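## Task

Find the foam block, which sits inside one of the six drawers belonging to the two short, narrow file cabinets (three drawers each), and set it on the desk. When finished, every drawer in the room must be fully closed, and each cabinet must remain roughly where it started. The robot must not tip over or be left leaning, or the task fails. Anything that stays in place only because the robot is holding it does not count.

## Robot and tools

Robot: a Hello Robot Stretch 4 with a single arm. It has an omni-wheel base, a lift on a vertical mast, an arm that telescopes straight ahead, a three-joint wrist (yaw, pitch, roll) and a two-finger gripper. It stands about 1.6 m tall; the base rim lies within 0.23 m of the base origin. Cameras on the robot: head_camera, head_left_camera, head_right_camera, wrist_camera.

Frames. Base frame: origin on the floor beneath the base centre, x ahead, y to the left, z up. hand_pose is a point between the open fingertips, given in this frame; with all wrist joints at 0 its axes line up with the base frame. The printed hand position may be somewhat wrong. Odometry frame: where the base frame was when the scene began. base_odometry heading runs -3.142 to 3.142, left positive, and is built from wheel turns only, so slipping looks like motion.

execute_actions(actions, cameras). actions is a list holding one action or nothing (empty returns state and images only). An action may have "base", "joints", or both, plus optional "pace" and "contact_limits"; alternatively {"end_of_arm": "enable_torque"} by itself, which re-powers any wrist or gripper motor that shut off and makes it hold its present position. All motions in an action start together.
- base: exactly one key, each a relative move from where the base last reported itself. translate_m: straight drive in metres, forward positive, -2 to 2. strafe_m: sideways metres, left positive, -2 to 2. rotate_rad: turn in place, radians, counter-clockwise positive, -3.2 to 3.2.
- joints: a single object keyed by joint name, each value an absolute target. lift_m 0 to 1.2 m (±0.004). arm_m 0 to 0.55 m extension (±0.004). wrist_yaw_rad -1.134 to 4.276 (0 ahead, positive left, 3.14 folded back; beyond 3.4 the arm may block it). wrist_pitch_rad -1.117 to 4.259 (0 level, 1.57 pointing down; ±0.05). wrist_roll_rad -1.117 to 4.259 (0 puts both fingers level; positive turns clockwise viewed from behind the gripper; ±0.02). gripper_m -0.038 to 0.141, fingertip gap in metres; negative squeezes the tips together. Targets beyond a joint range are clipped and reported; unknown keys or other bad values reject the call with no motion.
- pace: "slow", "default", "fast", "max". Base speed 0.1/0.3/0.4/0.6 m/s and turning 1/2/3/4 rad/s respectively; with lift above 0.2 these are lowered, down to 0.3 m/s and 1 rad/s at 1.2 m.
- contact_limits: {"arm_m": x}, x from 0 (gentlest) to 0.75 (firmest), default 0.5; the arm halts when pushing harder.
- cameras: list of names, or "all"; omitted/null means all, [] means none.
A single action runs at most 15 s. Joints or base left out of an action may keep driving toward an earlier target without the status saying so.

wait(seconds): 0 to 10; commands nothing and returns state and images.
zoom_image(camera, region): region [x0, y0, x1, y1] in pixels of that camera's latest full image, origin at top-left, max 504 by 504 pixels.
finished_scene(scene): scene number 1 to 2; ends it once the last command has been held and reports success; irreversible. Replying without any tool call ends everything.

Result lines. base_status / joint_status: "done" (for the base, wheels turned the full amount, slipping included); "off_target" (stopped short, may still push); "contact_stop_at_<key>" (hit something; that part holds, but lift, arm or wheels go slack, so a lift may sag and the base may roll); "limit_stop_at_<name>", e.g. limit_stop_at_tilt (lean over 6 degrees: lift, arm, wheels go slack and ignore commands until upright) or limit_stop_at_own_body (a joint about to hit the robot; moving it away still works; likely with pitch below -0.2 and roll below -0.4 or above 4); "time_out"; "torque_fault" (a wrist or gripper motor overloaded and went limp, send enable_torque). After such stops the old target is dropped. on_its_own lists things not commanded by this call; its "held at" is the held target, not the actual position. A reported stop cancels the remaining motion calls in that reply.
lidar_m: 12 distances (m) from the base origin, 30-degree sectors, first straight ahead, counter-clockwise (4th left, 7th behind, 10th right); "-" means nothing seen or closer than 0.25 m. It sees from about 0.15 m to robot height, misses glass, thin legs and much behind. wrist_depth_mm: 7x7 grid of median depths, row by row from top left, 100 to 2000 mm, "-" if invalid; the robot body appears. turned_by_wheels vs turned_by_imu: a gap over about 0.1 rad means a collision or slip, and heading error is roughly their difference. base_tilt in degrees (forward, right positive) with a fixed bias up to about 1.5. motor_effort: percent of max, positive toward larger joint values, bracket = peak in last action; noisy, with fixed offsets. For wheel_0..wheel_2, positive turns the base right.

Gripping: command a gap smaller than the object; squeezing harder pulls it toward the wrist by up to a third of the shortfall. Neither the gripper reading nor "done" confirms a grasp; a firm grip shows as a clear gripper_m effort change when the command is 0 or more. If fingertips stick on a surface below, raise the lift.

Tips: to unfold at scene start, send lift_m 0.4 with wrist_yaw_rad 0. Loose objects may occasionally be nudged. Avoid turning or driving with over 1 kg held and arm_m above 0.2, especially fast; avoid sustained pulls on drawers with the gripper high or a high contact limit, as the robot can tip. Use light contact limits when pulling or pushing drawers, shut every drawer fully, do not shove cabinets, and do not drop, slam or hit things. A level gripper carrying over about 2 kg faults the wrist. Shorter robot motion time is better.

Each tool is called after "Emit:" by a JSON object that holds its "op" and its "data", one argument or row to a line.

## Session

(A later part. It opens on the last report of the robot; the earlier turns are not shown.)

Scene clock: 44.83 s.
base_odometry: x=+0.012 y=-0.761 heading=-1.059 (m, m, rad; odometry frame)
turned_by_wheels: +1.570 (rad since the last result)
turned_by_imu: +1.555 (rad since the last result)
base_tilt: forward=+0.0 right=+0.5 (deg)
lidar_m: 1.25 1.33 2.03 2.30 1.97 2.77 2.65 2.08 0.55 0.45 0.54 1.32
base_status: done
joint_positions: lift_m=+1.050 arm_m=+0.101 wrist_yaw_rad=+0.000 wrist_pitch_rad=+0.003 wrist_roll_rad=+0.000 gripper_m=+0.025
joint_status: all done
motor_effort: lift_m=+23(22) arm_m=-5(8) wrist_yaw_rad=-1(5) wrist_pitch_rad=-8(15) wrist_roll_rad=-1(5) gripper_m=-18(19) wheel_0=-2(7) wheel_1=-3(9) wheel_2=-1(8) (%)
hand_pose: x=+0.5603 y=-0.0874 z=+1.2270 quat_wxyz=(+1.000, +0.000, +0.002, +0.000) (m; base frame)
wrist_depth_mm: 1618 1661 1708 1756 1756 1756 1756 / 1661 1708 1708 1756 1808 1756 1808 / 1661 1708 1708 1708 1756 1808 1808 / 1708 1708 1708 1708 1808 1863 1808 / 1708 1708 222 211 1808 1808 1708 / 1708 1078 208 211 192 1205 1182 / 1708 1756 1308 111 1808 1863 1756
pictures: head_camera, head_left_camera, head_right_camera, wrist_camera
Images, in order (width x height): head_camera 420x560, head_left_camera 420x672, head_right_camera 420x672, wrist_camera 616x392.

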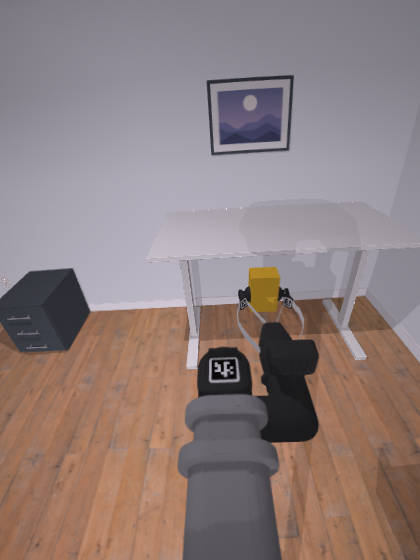

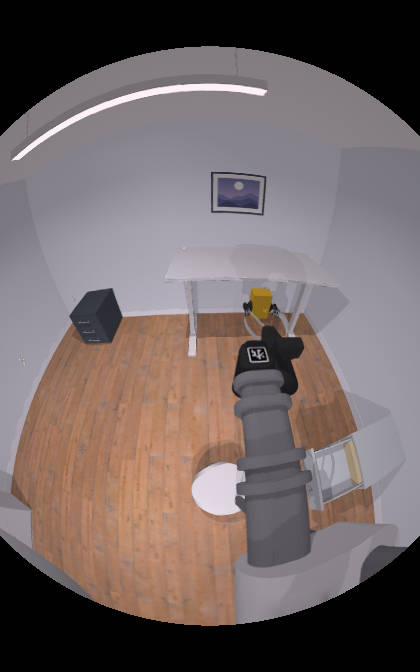

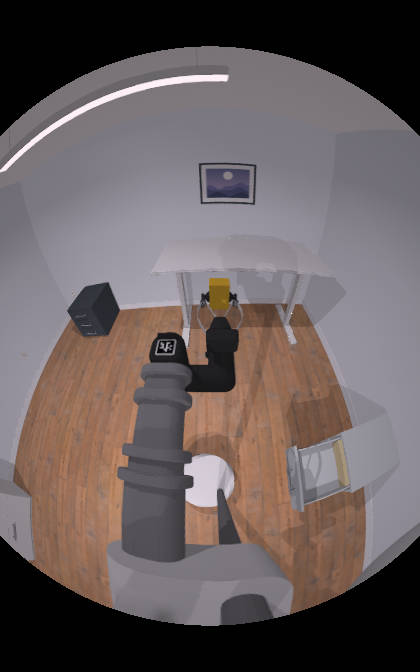

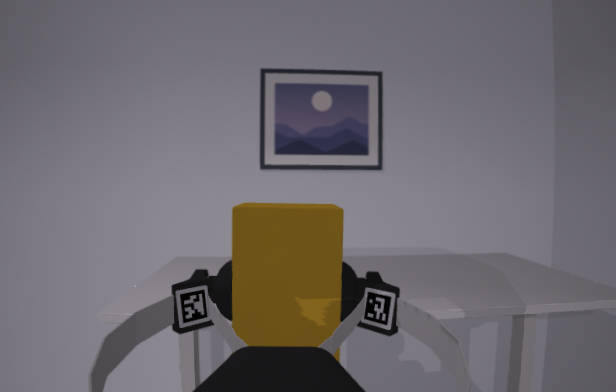

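Emit:
{"op": "execute_actions", "data": {
  "actions": [
    {"base":{"translate_m":0.72},"joints":{"lift_m":1.2,"arm_m":0.54},"pace":"fast"}
  ],
  "cameras": ["head_camera"]
}}

Emit:
{"op": "execute_actions", "data": {
  "actions": [
    {"joints":{"wrist_pitch_rad":1.57}}
  ],
  "cameras": ["head_camera","wrist_camera"]
}}

Scene clock: 48.73 s.
base_odometry: x=+0.365 y=-1.389 heading=-1.058 (m, m, rad; odometry frame)
turned_by_wheels: +0.001 (rad since the last result)
turned_by_imu: -0.005 (rad since the last result)
base_tilt: forward=+0.0 right=+0.5 (deg)
lidar_m: 0.53 0.55 1.49 2.31 2.34 2.59 3.45 0.74 0.77 1.40 0.76 0.56
base_status: done
joint_positions: lift_m=+1.200 arm_m=+0.539 wrist_yaw_rad=+0.000 wrist_pitch_rad=+0.003 wrist_roll_rad=+0.000 gripper_m=+0.025
joint_status: all done
motor_effort: lift_m=+23(26) arm_m=+5(7) wrist_yaw_rad=-2(1) wrist_pitch_rad=-7(8) wrist_roll_rad=-1(0) gripper_m=-17(17) wheel_0=+3(12) wheel_1=+3(8) wheel_2=+1(13) (%)
hand_pose: x=+0.9985 y=-0.0874 z=+1.3771 quat_wxyz=(+1.000, +0.000, +0.001, +0.000) (m; base frame)
wrist_depth_mm: 559 569 559 569 574 585 585 / 564 569 559 569 574 591 609 / 569 574 564 569 585 591 609 / 564 574 569 569 580 591 615 / 569 580 223 210 609 615 627 / 574 580 209 211 193 615 634 / 580 580 591 111 621 627 640
pictures: head_camera
Images, in order (width x height): head_camera 420x560.

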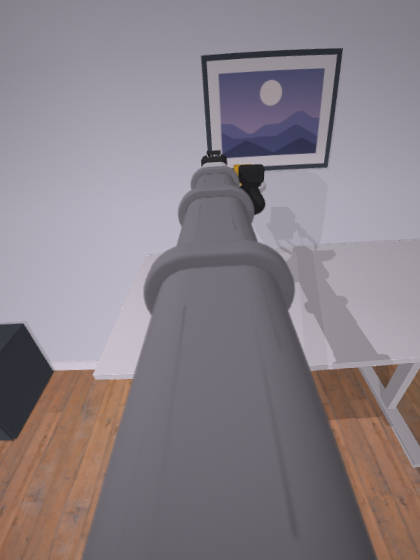

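Scene clock: 50.23 s.
base_odometry: x=+0.365 y=-1.389 heading=-1.058 (m, m, rad; odometry frame)
turned_by_wheels: +0.000 (rad since the last result)
turned_by_imu: +0.000 (rad since the last result)
base_tilt: forward=+0.0 right=+0.5 (deg)
lidar_m: 0.52 0.56 1.50 2.29 2.35 2.60 3.48 0.77 0.82 1.38 0.81 0.55
base_status: not commanded
joint_positions: lift_m=+1.200 arm_m=+0.539 wrist_yaw_rad=+0.000 wrist_pitch_rad=+1.569 wrist_roll_rad=+0.000 gripper_m=+0.025
joint_status: all done
motor_effort: lift_m=+22(22) arm_m=+5(5) wrist_yaw_rad=+0(1) wrist_pitch_rad=+3(4) wrist_roll_rad=-1(1) gripper_m=-20(17) wheel_0=+3(3) wheel_1=+3(3) wheel_2=+0(1) (%)
hand_pose: x=+0.7103 y=-0.0874 z=+1.0894 quat_wxyz=(+0.708, +0.000, +0.707, +0.000) (m; base frame)
wrist_depth_mm: 351 355 355 359 364 364 368 / 353 355 359 362 368 368 370 / 355 357 359 362 368 370 370 / 357 359 362 366 368 370 375 / 359 359 223 211 370 375 377 / 359 362 208 211 192 377 379 / 359 366 364 111 375 377 379
pictures: head_camera, wrist_camera
Images, in order (width x height): head_camera 420x560, wrist_camera 616x392.

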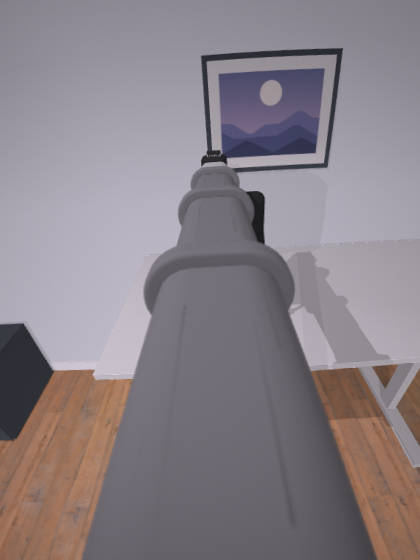

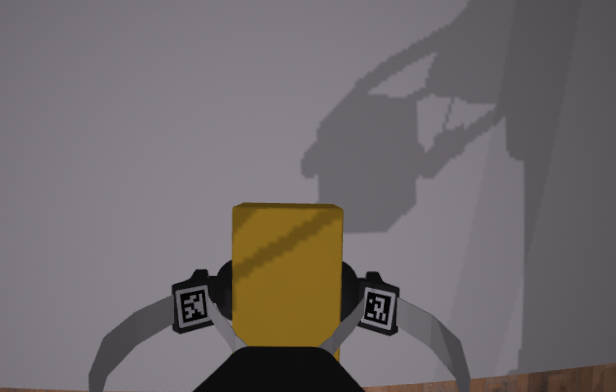

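Emit:
{"op": "execute_actions", "data": {
  "actions": [
    {"base":{"translate_m":0.05},"joints":{"lift_m":1.091},"pace":"slow"}
  ],
  "cameras": []
}}

Emit:
{"op": "execute_actions", "data": {
  "actions": [
    {"joints":{"gripper_m":0.1}}
  ],
  "cameras": ["wrist_camera"]
}}

Emit:
{"op": "execute_actions", "data": {
  "actions": [
    {"joints":{"lift_m":1.18}}
  ],
  "cameras": []
}}

Emit:
{"op": "execute_actions", "data": {
  "actions": [
    {"base":{"translate_m":-0.79},"joints":{"arm_m":0.0},"pace":"fast"}
  ],
  "cameras": []
}}

Emit:
{"op": "execute_actions", "data": {
  "actions": [
    {"base":{"strafe_m":0.2},"joints":{"lift_m":0.3,"wrist_pitch_rad":0,"gripper_m":0.06},"pace":"fast"}
  ],
  "cameras": ["head_camera"]
}}

Emit:
{"op": "execute_actions", "data": {
  "actions": [
    {"base":{"rotate_rad":-1.555},"pace":"fast"}
  ],
  "cameras": ["head_camera","wrist_camera"]
}}

Scene clock: 52.63 s.
base_odometry: x=+0.389 y=-1.432 heading=-1.058 (m, m, rad; odometry frame)
turned_by_wheels: +0.000 (rad since the last result)
turned_by_imu: -0.001 (rad since the last result)
base_tilt: forward=+0.1 right=+0.6 (deg)
lidar_m: 0.47 0.53 1.48 2.31 2.38 2.60 3.49 0.78 0.87 1.39 0.73 0.51
base_status: done
joint_positions: lift_m=+1.091 arm_m=+0.539 wrist_yaw_rad=+0.000 wrist_pitch_rad=+1.570 wrist_roll_rad=+0.000 gripper_m=+0.025
joint_status: all done
motor_effort: lift_m=+15(22) arm_m=+5(5) wrist_yaw_rad=+0(1) wrist_pitch_rad=+3(3) wrist_roll_rad=-1(1) gripper_m=-18(19) wheel_0=+4(5) wheel_1=+5(5) wheel_2=-2(8) (%)
hand_pose: x=+0.7103 y=-0.0874 z=+0.9810 quat_wxyz=(+0.708, +0.000, +0.707, +0.000) (m; base frame)
wrist_depth_mm: 246 249 252 254 255 257 259 / 248 249 253 254 257 258 259 / 250 252 254 256 257 259 263 / 251 253 254 256 259 260 263 / 252 254 222 211 260 263 265 / 253 254 208 211 192 264 267 / 254 256 258 112 263 265 267
pictures: none
No camera images: the call's "cameras" was empty. Leave "cameras" out to get every camera's image.

Scene clock: 54.20 s.
base_odometry: x=+0.389 y=-1.432 heading=-1.058 (m, m, rad; odometry frame)
turned_by_wheels: +0.000 (rad since the last result)
turned_by_imu: -0.001 (rad since the last result)
base_tilt: forward=+0.0 right=+0.4 (deg)
lidar_m: 0.47 0.52 1.47 2.31 2.37 2.60 3.49 0.79 0.87 1.38 0.72 0.53
base_status: not commanded
joint_positions: lift_m=+1.091 arm_m=+0.539 wrist_yaw_rad=+0.000 wrist_pitch_rad=+1.570 wrist_roll_rad=+0.000 gripper_m=+0.100
joint_status: all done
motor_effort: lift_m=+15(15) arm_m=+5(5) wrist_yaw_rad=+0(1) wrist_pitch_rad=+0(3) wrist_roll_rad=-1(1) gripper_m=-3(15) wheel_0=+4(4) wheel_1=+5(5) wheel_2=-3(2) (%)
hand_pose: x=+0.7101 y=-0.0874 z=+0.9810 quat_wxyz=(+0.707, +0.000, +0.707, +0.000) (m; base frame)
wrist_depth_mm: 247 248 251 253 256 257 259 / 248 250 252 255 256 259 260 / 250 251 253 256 257 259 262 / 250 253 255 256 259 262 264 / 252 254 224 213 260 263 264 / 254 254 213 214 204 265 266 / 253 256 257 111 263 266 267
pictures: wrist_camera
Images, in order (width x height): wrist_camera 616x392.

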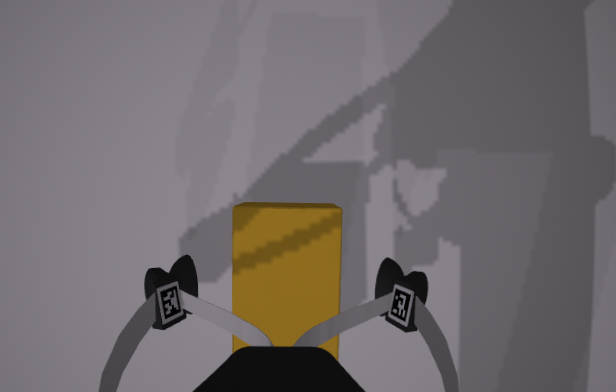

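Scene clock: 55.57 s.
base_odometry: x=+0.389 y=-1.432 heading=-1.058 (m, m, rad; odometry frame)
turned_by_wheels: +0.000 (rad since the last result)
turned_by_imu: +0.000 (rad since the last result)
base_tilt: forward=+0.0 right=+0.6 (deg)
lidar_m: 0.45 0.51 1.47 2.31 2.38 2.59 3.52 0.75 0.85 1.39 0.72 0.50
base_status: not commanded
joint_positions: lift_m=+1.180 arm_m=+0.539 wrist_yaw_rad=+0.000 wrist_pitch_rad=+1.570 wrist_roll_rad=+0.000 gripper_m=+0.100
joint_status: all done
motor_effort: lift_m=+23(23) arm_m=+5(5) wrist_yaw_rad=+0(1) wrist_pitch_rad=+1(0) wrist_roll_rad=+0(0) gripper_m=+0(0) wheel_0=+4(4) wheel_1=+5(5) wheel_2=-2(2) (%)
hand_pose: x=+0.7101 y=-0.0874 z=+1.0694 quat_wxyz=(+0.707, +0.000, +0.707, +0.000) (m; base frame)
wrist_depth_mm: 330 336 338 342 343 345 349 / 334 336 340 342 345 347 349 / 336 340 342 342 345 349 353 / 336 340 343 343 349 351 355 / 340 338 343 303 349 353 355 / 340 343 303 303 204 353 357 / 343 343 347 111 353 357 359
pictures: none
No camera images: the call's "cameras" was empty. Leave "cameras" out to get every camera's image.

Scene clock: 59.63 s.
base_odometry: x=+0.002 y=-0.744 heading=-1.058 (m, m, rad; odometry frame)
turned_by_wheels: -0.001 (rad since the last result)
turned_by_imu: +0.003 (rad since the last result)
base_tilt: forward=+0.0 right=+0.5 (deg)
lidar_m: 1.27 1.35 2.11 2.28 1.98 2.77 2.66 2.05 0.54 0.48 0.52 1.35
base_status: done
joint_positions: lift_m=+1.180 arm_m=+0.001 wrist_yaw_rad=+0.000 wrist_pitch_rad=+1.570 wrist_roll_rad=+0.000 gripper_m=+0.100
joint_status: all done
motor_effort: lift_m=+22(23) arm_m=-5(6) wrist_yaw_rad=-1(1) wrist_pitch_rad=+1(0) wrist_roll_rad=+0(1) gripper_m=-1(1) wheel_0=-4(7) wheel_1=-3(8) wheel_2=+0(11) (%)
hand_pose: x=+0.1720 y=-0.0874 z=+1.0695 quat_wxyz=(+0.707, +0.000, +0.707, +0.000) (m; base frame)
wrist_depth_mm: 1229 1255 1255 1281 1308 1308 1336 / 1281 1229 1281 1281 1308 1308 1308 / 1255 1281 1281 1281 1308 1336 1308 / 1255 1308 1281 1281 1308 1336 1078 / 1281 1281 1078 1098 1308 946 960 / 1281 1281 1078 1098 204 946 960 / 1308 1308 1336 111 1336 931 960
pictures: none
No camera images: the call's "cameras" was empty. Leave "cameras" out to get every camera's image.

Scene clock: 62.93 s.
base_odometry: x=+0.176 y=-0.646 heading=-1.058 (m, m, rad; odometry frame)
turned_by_wheels: +0.000 (rad since the last result)
turned_by_imu: -0.001 (rad since the last result)
base_tilt: forward=+0.0 right=+0.5 (deg)
lidar_m: 1.27 1.86 2.15 2.09 1.77 2.35 2.63 2.35 0.71 0.67 0.76 1.32
base_status: done
joint_positions: lift_m=+0.300 arm_m=+0.001 wrist_yaw_rad=+0.000 wrist_pitch_rad=+0.003 wrist_roll_rad=+0.000 gripper_m=+0.060
joint_status: all done
motor_effort: lift_m=+16(17) arm_m=-5(5) wrist_yaw_rad=+0(0) wrist_pitch_rad=-7(11) wrist_roll_rad=+0(1) gripper_m=-3(1) wheel_0=-1(10) wheel_1=+1(10) wheel_2=+0(1) (%)
hand_pose: x=+0.4603 y=-0.0874 z=+0.4776 quat_wxyz=(+1.000, +0.000, +0.001, +0.000) (m; base frame)
wrist_depth_mm: 1756 1863 1756 1464 1499 1921 1921 / 1808 1756 1808 1397 1397 1430 1430 / 1808 1756 1863 1921 1983 1983 1921 / 1808 1808 1863 1921 1863 1983 1921 / 1756 1863 1863 1863 1863 1983 1863 / 1537 1576 201 1576 204 1618 1464 / 1118 1078 1118 111 1118 1118 1138
pictures: head_camera
Images, in order (width x height): head_camera 420x560.

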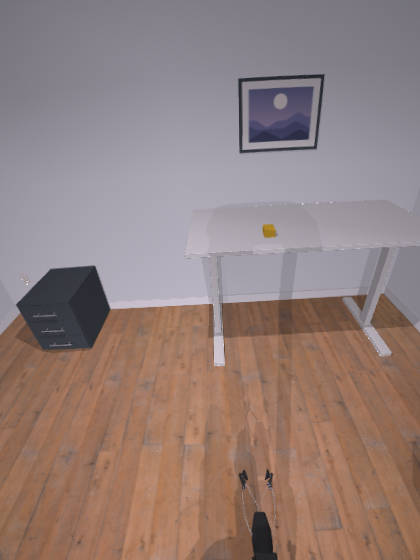

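Scene clock: 64.67 s.
base_odometry: x=+0.176 y=-0.646 heading=-2.613 (m, m, rad; odometry frame)
turned_by_wheels: -1.555 (rad since the last result)
turned_by_imu: -1.542 (rad since the last result)
base_tilt: forward=-0.1 right=+0.5 (deg)
lidar_m: 0.64 1.69 1.32 1.27 1.86 2.19 2.11 1.79 2.75 2.62 2.29 0.75
base_status: done
joint_positions: lift_m=+0.300 arm_m=+0.001 wrist_yaw_rad=+0.000 wrist_pitch_rad=+0.003 wrist_roll_rad=+0.000 gripper_m=+0.060
joint_status: not commanded
motor_effort: lift_m=+16(16) arm_m=-5(5) wrist_yaw_rad=+0(2) wrist_pitch_rad=-6(7) wrist_roll_rad=+0(1) gripper_m=+0(2) wheel_0=+3(9) wheel_1=+0(11) wheel_2=+0(10) (%)
hand_pose: x=+0.4603 y=-0.0874 z=+0.4776 quat_wxyz=(+1.000, +0.000, +0.001, +0.000) (m; base frame)
wrist_depth_mm: 1336 1366 1366 1397 1430 1397 1464 / 1336 1366 1366 1397 1464 1464 1464 / 1366 1397 1397 1430 1430 1464 1430 / 1366 1366 1336 1366 1430 1464 1464 / 1366 484 492 496 1430 1464 1464 / 1366 484 201 500 204 1464 1499 / 1118 917 842 111 1118 1118 1138
pictures: head_camera, wrist_camera
Images, in order (width x height): head_camera 420x560, wrist_camera 616x392.

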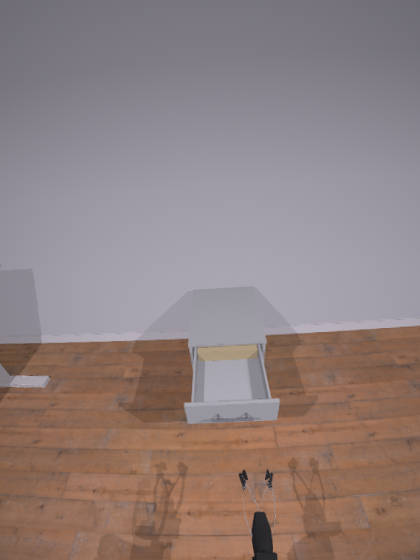

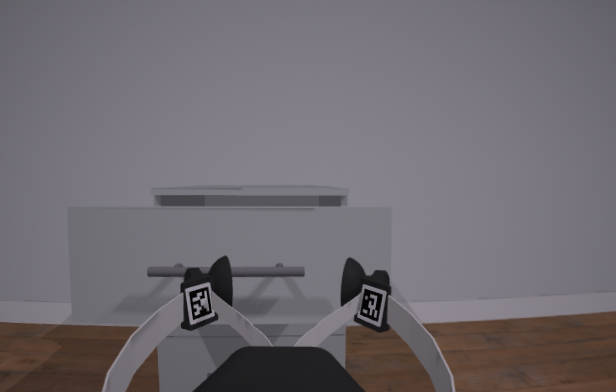

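Emit:
{"op": "execute_actions", "data": {
  "actions": [
    {"base":{"strafe_m":0.07},"joints":{"arm_m":0.21,"gripper_m":0.03}}
  ],
  "cameras": []
}}

Emit:
{"op": "execute_actions", "data": {
  "actions": [
    {"base":{"translate_m":0.2},"pace":"slow"}
  ],
  "cameras": ["wrist_camera"]
}}

Emit:
{"op": "execute_actions", "data": {
  "actions": [
    {"joints":{"arm_m":0.45},"pace":"slow","contact_limits":{"arm_m":0.15}}
  ],
  "cameras": ["head_camera","wrist_camera"]
}}

Scene clock: 66.77 s.
base_odometry: x=+0.211 y=-0.706 heading=-2.613 (m, m, rad; odometry frame)
turned_by_wheels: +0.000 (rad since the last result)
turned_by_imu: -0.001 (rad since the last result)
base_tilt: forward=+0.0 right=+0.5 (deg)
lidar_m: 0.70 1.67 1.27 1.22 1.82 2.05 2.09 1.80 2.29 2.67 2.26 0.74
base_status: done
joint_positions: lift_m=+0.300 arm_m=+0.209 wrist_yaw_rad=+0.000 wrist_pitch_rad=+0.002 wrist_roll_rad=+0.000 gripper_m=+0.030
joint_status: all done
motor_effort: lift_m=+16(16) arm_m=+5(7) wrist_yaw_rad=-2(0) wrist_pitch_rad=-6(6) wrist_roll_rad=+0(1) gripper_m=-3(8) wheel_0=-1(10) wheel_1=-1(9) wheel_2=-1(1) (%)
hand_pose: x=+0.6684 y=-0.0874 z=+0.4778 quat_wxyz=(+1.000, +0.000, +0.001, +0.000) (m; base frame)
wrist_depth_mm: 1138 1160 1160 1182 1229 1255 1255 / 1160 1160 1182 1205 1229 1229 1255 / 1138 1182 1160 1205 1205 1229 1255 / 1160 1182 1138 1160 1205 1229 1255 / 277 281 285 287 294 297 1255 / 278 281 196 289 296 300 1255 / 279 282 270 111 296 303 1078
pictures: none
No camera images: the call's "cameras" was empty. Leave "cameras" out to get every camera's image.

Scene clock: 70.07 s.
base_odometry: x=+0.039 y=-0.807 heading=-2.613 (m, m, rad; odometry frame)
turned_by_wheels: +0.001 (rad since the last result)
turned_by_imu: -0.002 (rad since the last result)
base_tilt: forward=+0.0 right=+0.5 (deg)
lidar_m: 0.61 1.49 1.26 1.21 1.28 2.02 2.28 2.00 2.84 2.65 2.03 0.68
base_status: done
joint_positions: lift_m=+0.300 arm_m=+0.209 wrist_yaw_rad=+0.000 wrist_pitch_rad=+0.002 wrist_roll_rad=+0.000 gripper_m=+0.030
joint_status: not commanded
motor_effort: lift_m=+16(16) arm_m=+5(5) wrist_yaw_rad=-1(6) wrist_pitch_rad=-5(6) wrist_roll_rad=-1(0) gripper_m=-3(6) wheel_0=+5(11) wheel_1=+5(7) wheel_2=-2(9) (%)
hand_pose: x=+0.6684 y=-0.0874 z=+0.4778 quat_wxyz=(+1.000, +0.000, +0.001, +0.000) (m; base frame)
wrist_depth_mm: 946 960 976 991 1008 1008 1025 / 960 976 991 991 1025 1025 1025 / 960 991 991 1008 1025 1025 1025 / 960 683 917 946 759 1025 1060 / 236 241 244 248 252 256 260 / 238 241 197 248 253 258 262 / 240 210 213 111 219 259 263
pictures: wrist_camera
Images, in order (width x height): wrist_camera 616x392.

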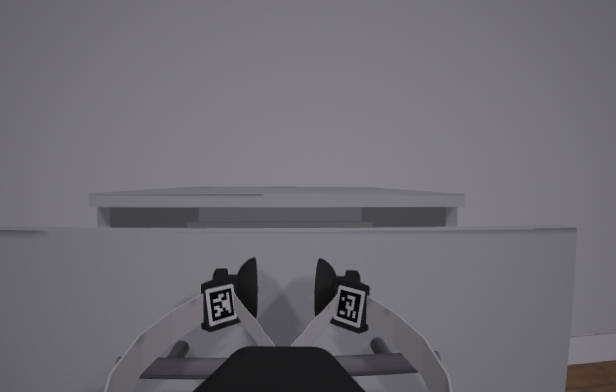

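Scene clock: 72.93 s.
base_odometry: x=+0.039 y=-0.807 heading=-2.613 (m, m, rad; odometry frame)
turned_by_wheels: +0.000 (rad since the last result)
turned_by_imu: -0.001 (rad since the last result)
base_tilt: forward=+0.0 right=+0.5 (deg)
lidar_m: 0.82 1.47 1.27 1.21 1.25 2.03 2.28 1.98 2.82 2.67 2.03 0.89
base_status: not commanded
joint_positions: lift_m=+0.300 arm_m=+0.401 wrist_yaw_rad=+0.000 wrist_pitch_rad=+0.002 wrist_roll_rad=+0.000 gripper_m=+0.030
joint_status: arm_m contact_stop (moved +0.191 of +0.241)
on_its_own: arm_m is slack since a contact_stop (your +0.450 is given up)
motor_effort: lift_m=+16(16) arm_m=+0(13) wrist_yaw_rad=-1(26) wrist_pitch_rad=-4(5) wrist_roll_rad=+0(1) gripper_m=-3(5) wheel_0=+5(5) wheel_1=+5(5) wheel_2=-2(6) (%)
contact_limits: arm_m 0.15
hand_pose: x=+0.8599 y=-0.0874 z=+0.4779 quat_wxyz=(+1.000, +0.000, +0.001, +0.000) (m; base frame)
wrist_depth_mm: 778 778 788 798 820 820 831 / 778 788 798 798 809 831 831 / 778 788 788 798 820 831 842 / 325 330 340 349 355 366 842 / 237 241 245 248 252 256 259 / 238 242 196 247 252 257 262 / 240 211 213 111 220 258 262
pictures: head_camera, wrist_camera
Images, in order (width x height): head_camera 420x560, wrist_camera 616x392.

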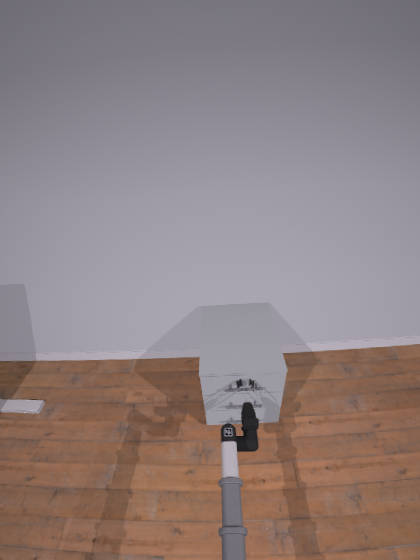

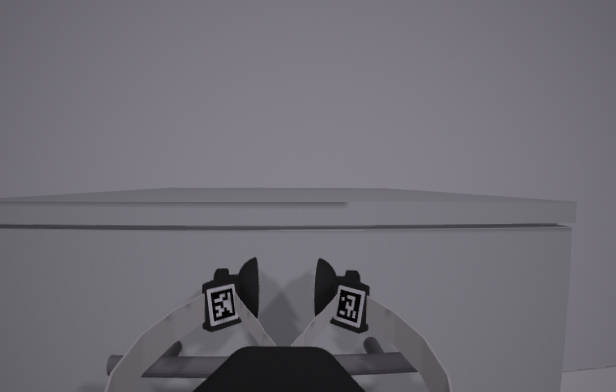

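Shut. Back off and check the other drawers.

Emit:
{"op": "execute_actions", "data": {
  "actions": [
    {"joints":{"arm_m":0.3},"pace":"fast"}
  ]
}}

Emit:
{"op": "zoom_image", "data": {
  "camera": "head_left_camera",
  "region": [0,250,420,630]
}}

Scene clock: 74.23 s.
base_odometry: x=+0.039 y=-0.807 heading=-2.613 (m, m, rad; odometry frame)
turned_by_wheels: +0.000 (rad since the last result)
turned_by_imu: +0.000 (rad since the last result)
base_tilt: forward=+0.0 right=+0.5 (deg)
lidar_m: 0.81 1.48 1.25 1.20 1.26 1.99 2.30 1.98 2.82 2.68 2.05 0.90
base_status: not commanded
joint_positions: lift_m=+0.300 arm_m=+0.301 wrist_yaw_rad=+0.000 wrist_pitch_rad=+0.002 wrist_roll_rad=+0.000 gripper_m=+0.030
joint_status: all done
motor_effort: lift_m=+16(16) arm_m=-5(5) wrist_yaw_rad=-1(1) wrist_pitch_rad=-5(5) wrist_roll_rad=-1(1) gripper_m=-5(5) wheel_0=+5(5) wheel_1=+5(4) wheel_2=-3(3) (%)
hand_pose: x=+0.7603 y=-0.0875 z=+0.4778 quat_wxyz=(+1.000, +0.000, +0.001, +0.000) (m; base frame)
wrist_depth_mm: 866 878 891 891 917 917 946 / 878 866 891 904 917 931 946 / 878 878 891 904 931 931 960 / 878 340 343 349 357 931 960 / 336 340 343 347 353 359 946 / 338 340 196 317 355 362 976 / 340 340 347 111 357 364 960
pictures: head_camera, head_left_camera, head_right_camera, wrist_camera
Images, in order (width x height): head_camera 420x560, head_left_camera 420x672, head_right_camera 420x672, wrist_camera 616x392.

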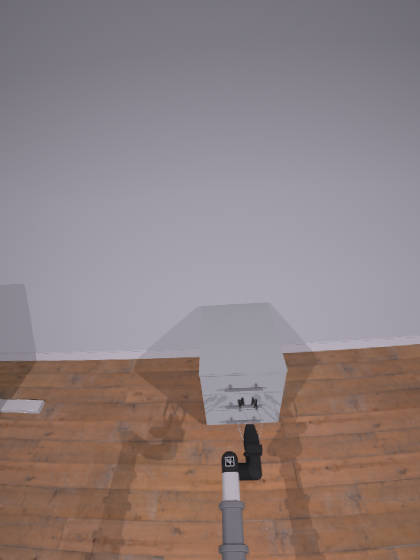

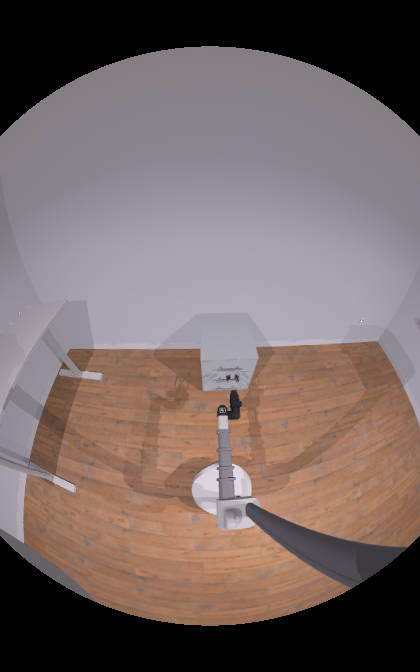

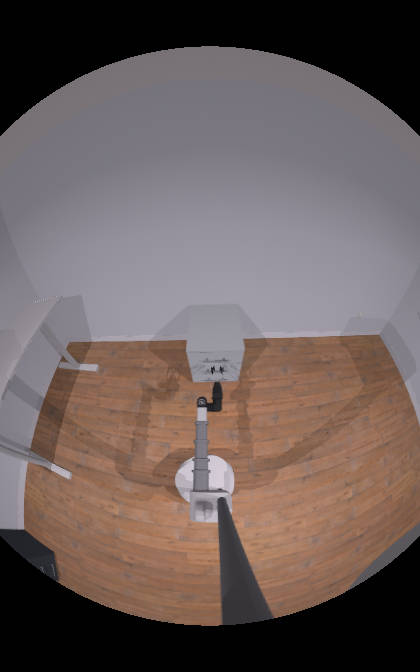

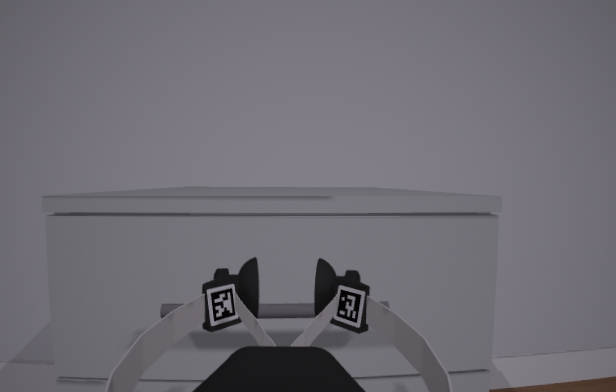

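Region (0, 250, 420, 630) of head_left_camera's 420x672 image, scaled by 1.200, with more detail than that image has; it fills the top 456 rows of this view, and the rest is white.

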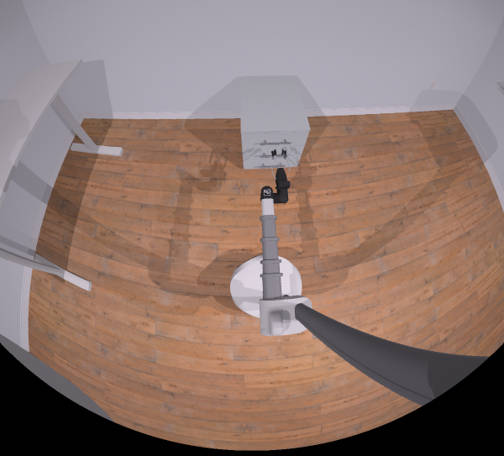

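Emit:
{"op": "finished_scene", "data": {
  "scene": 1
}}

The scene is finished: the task was done.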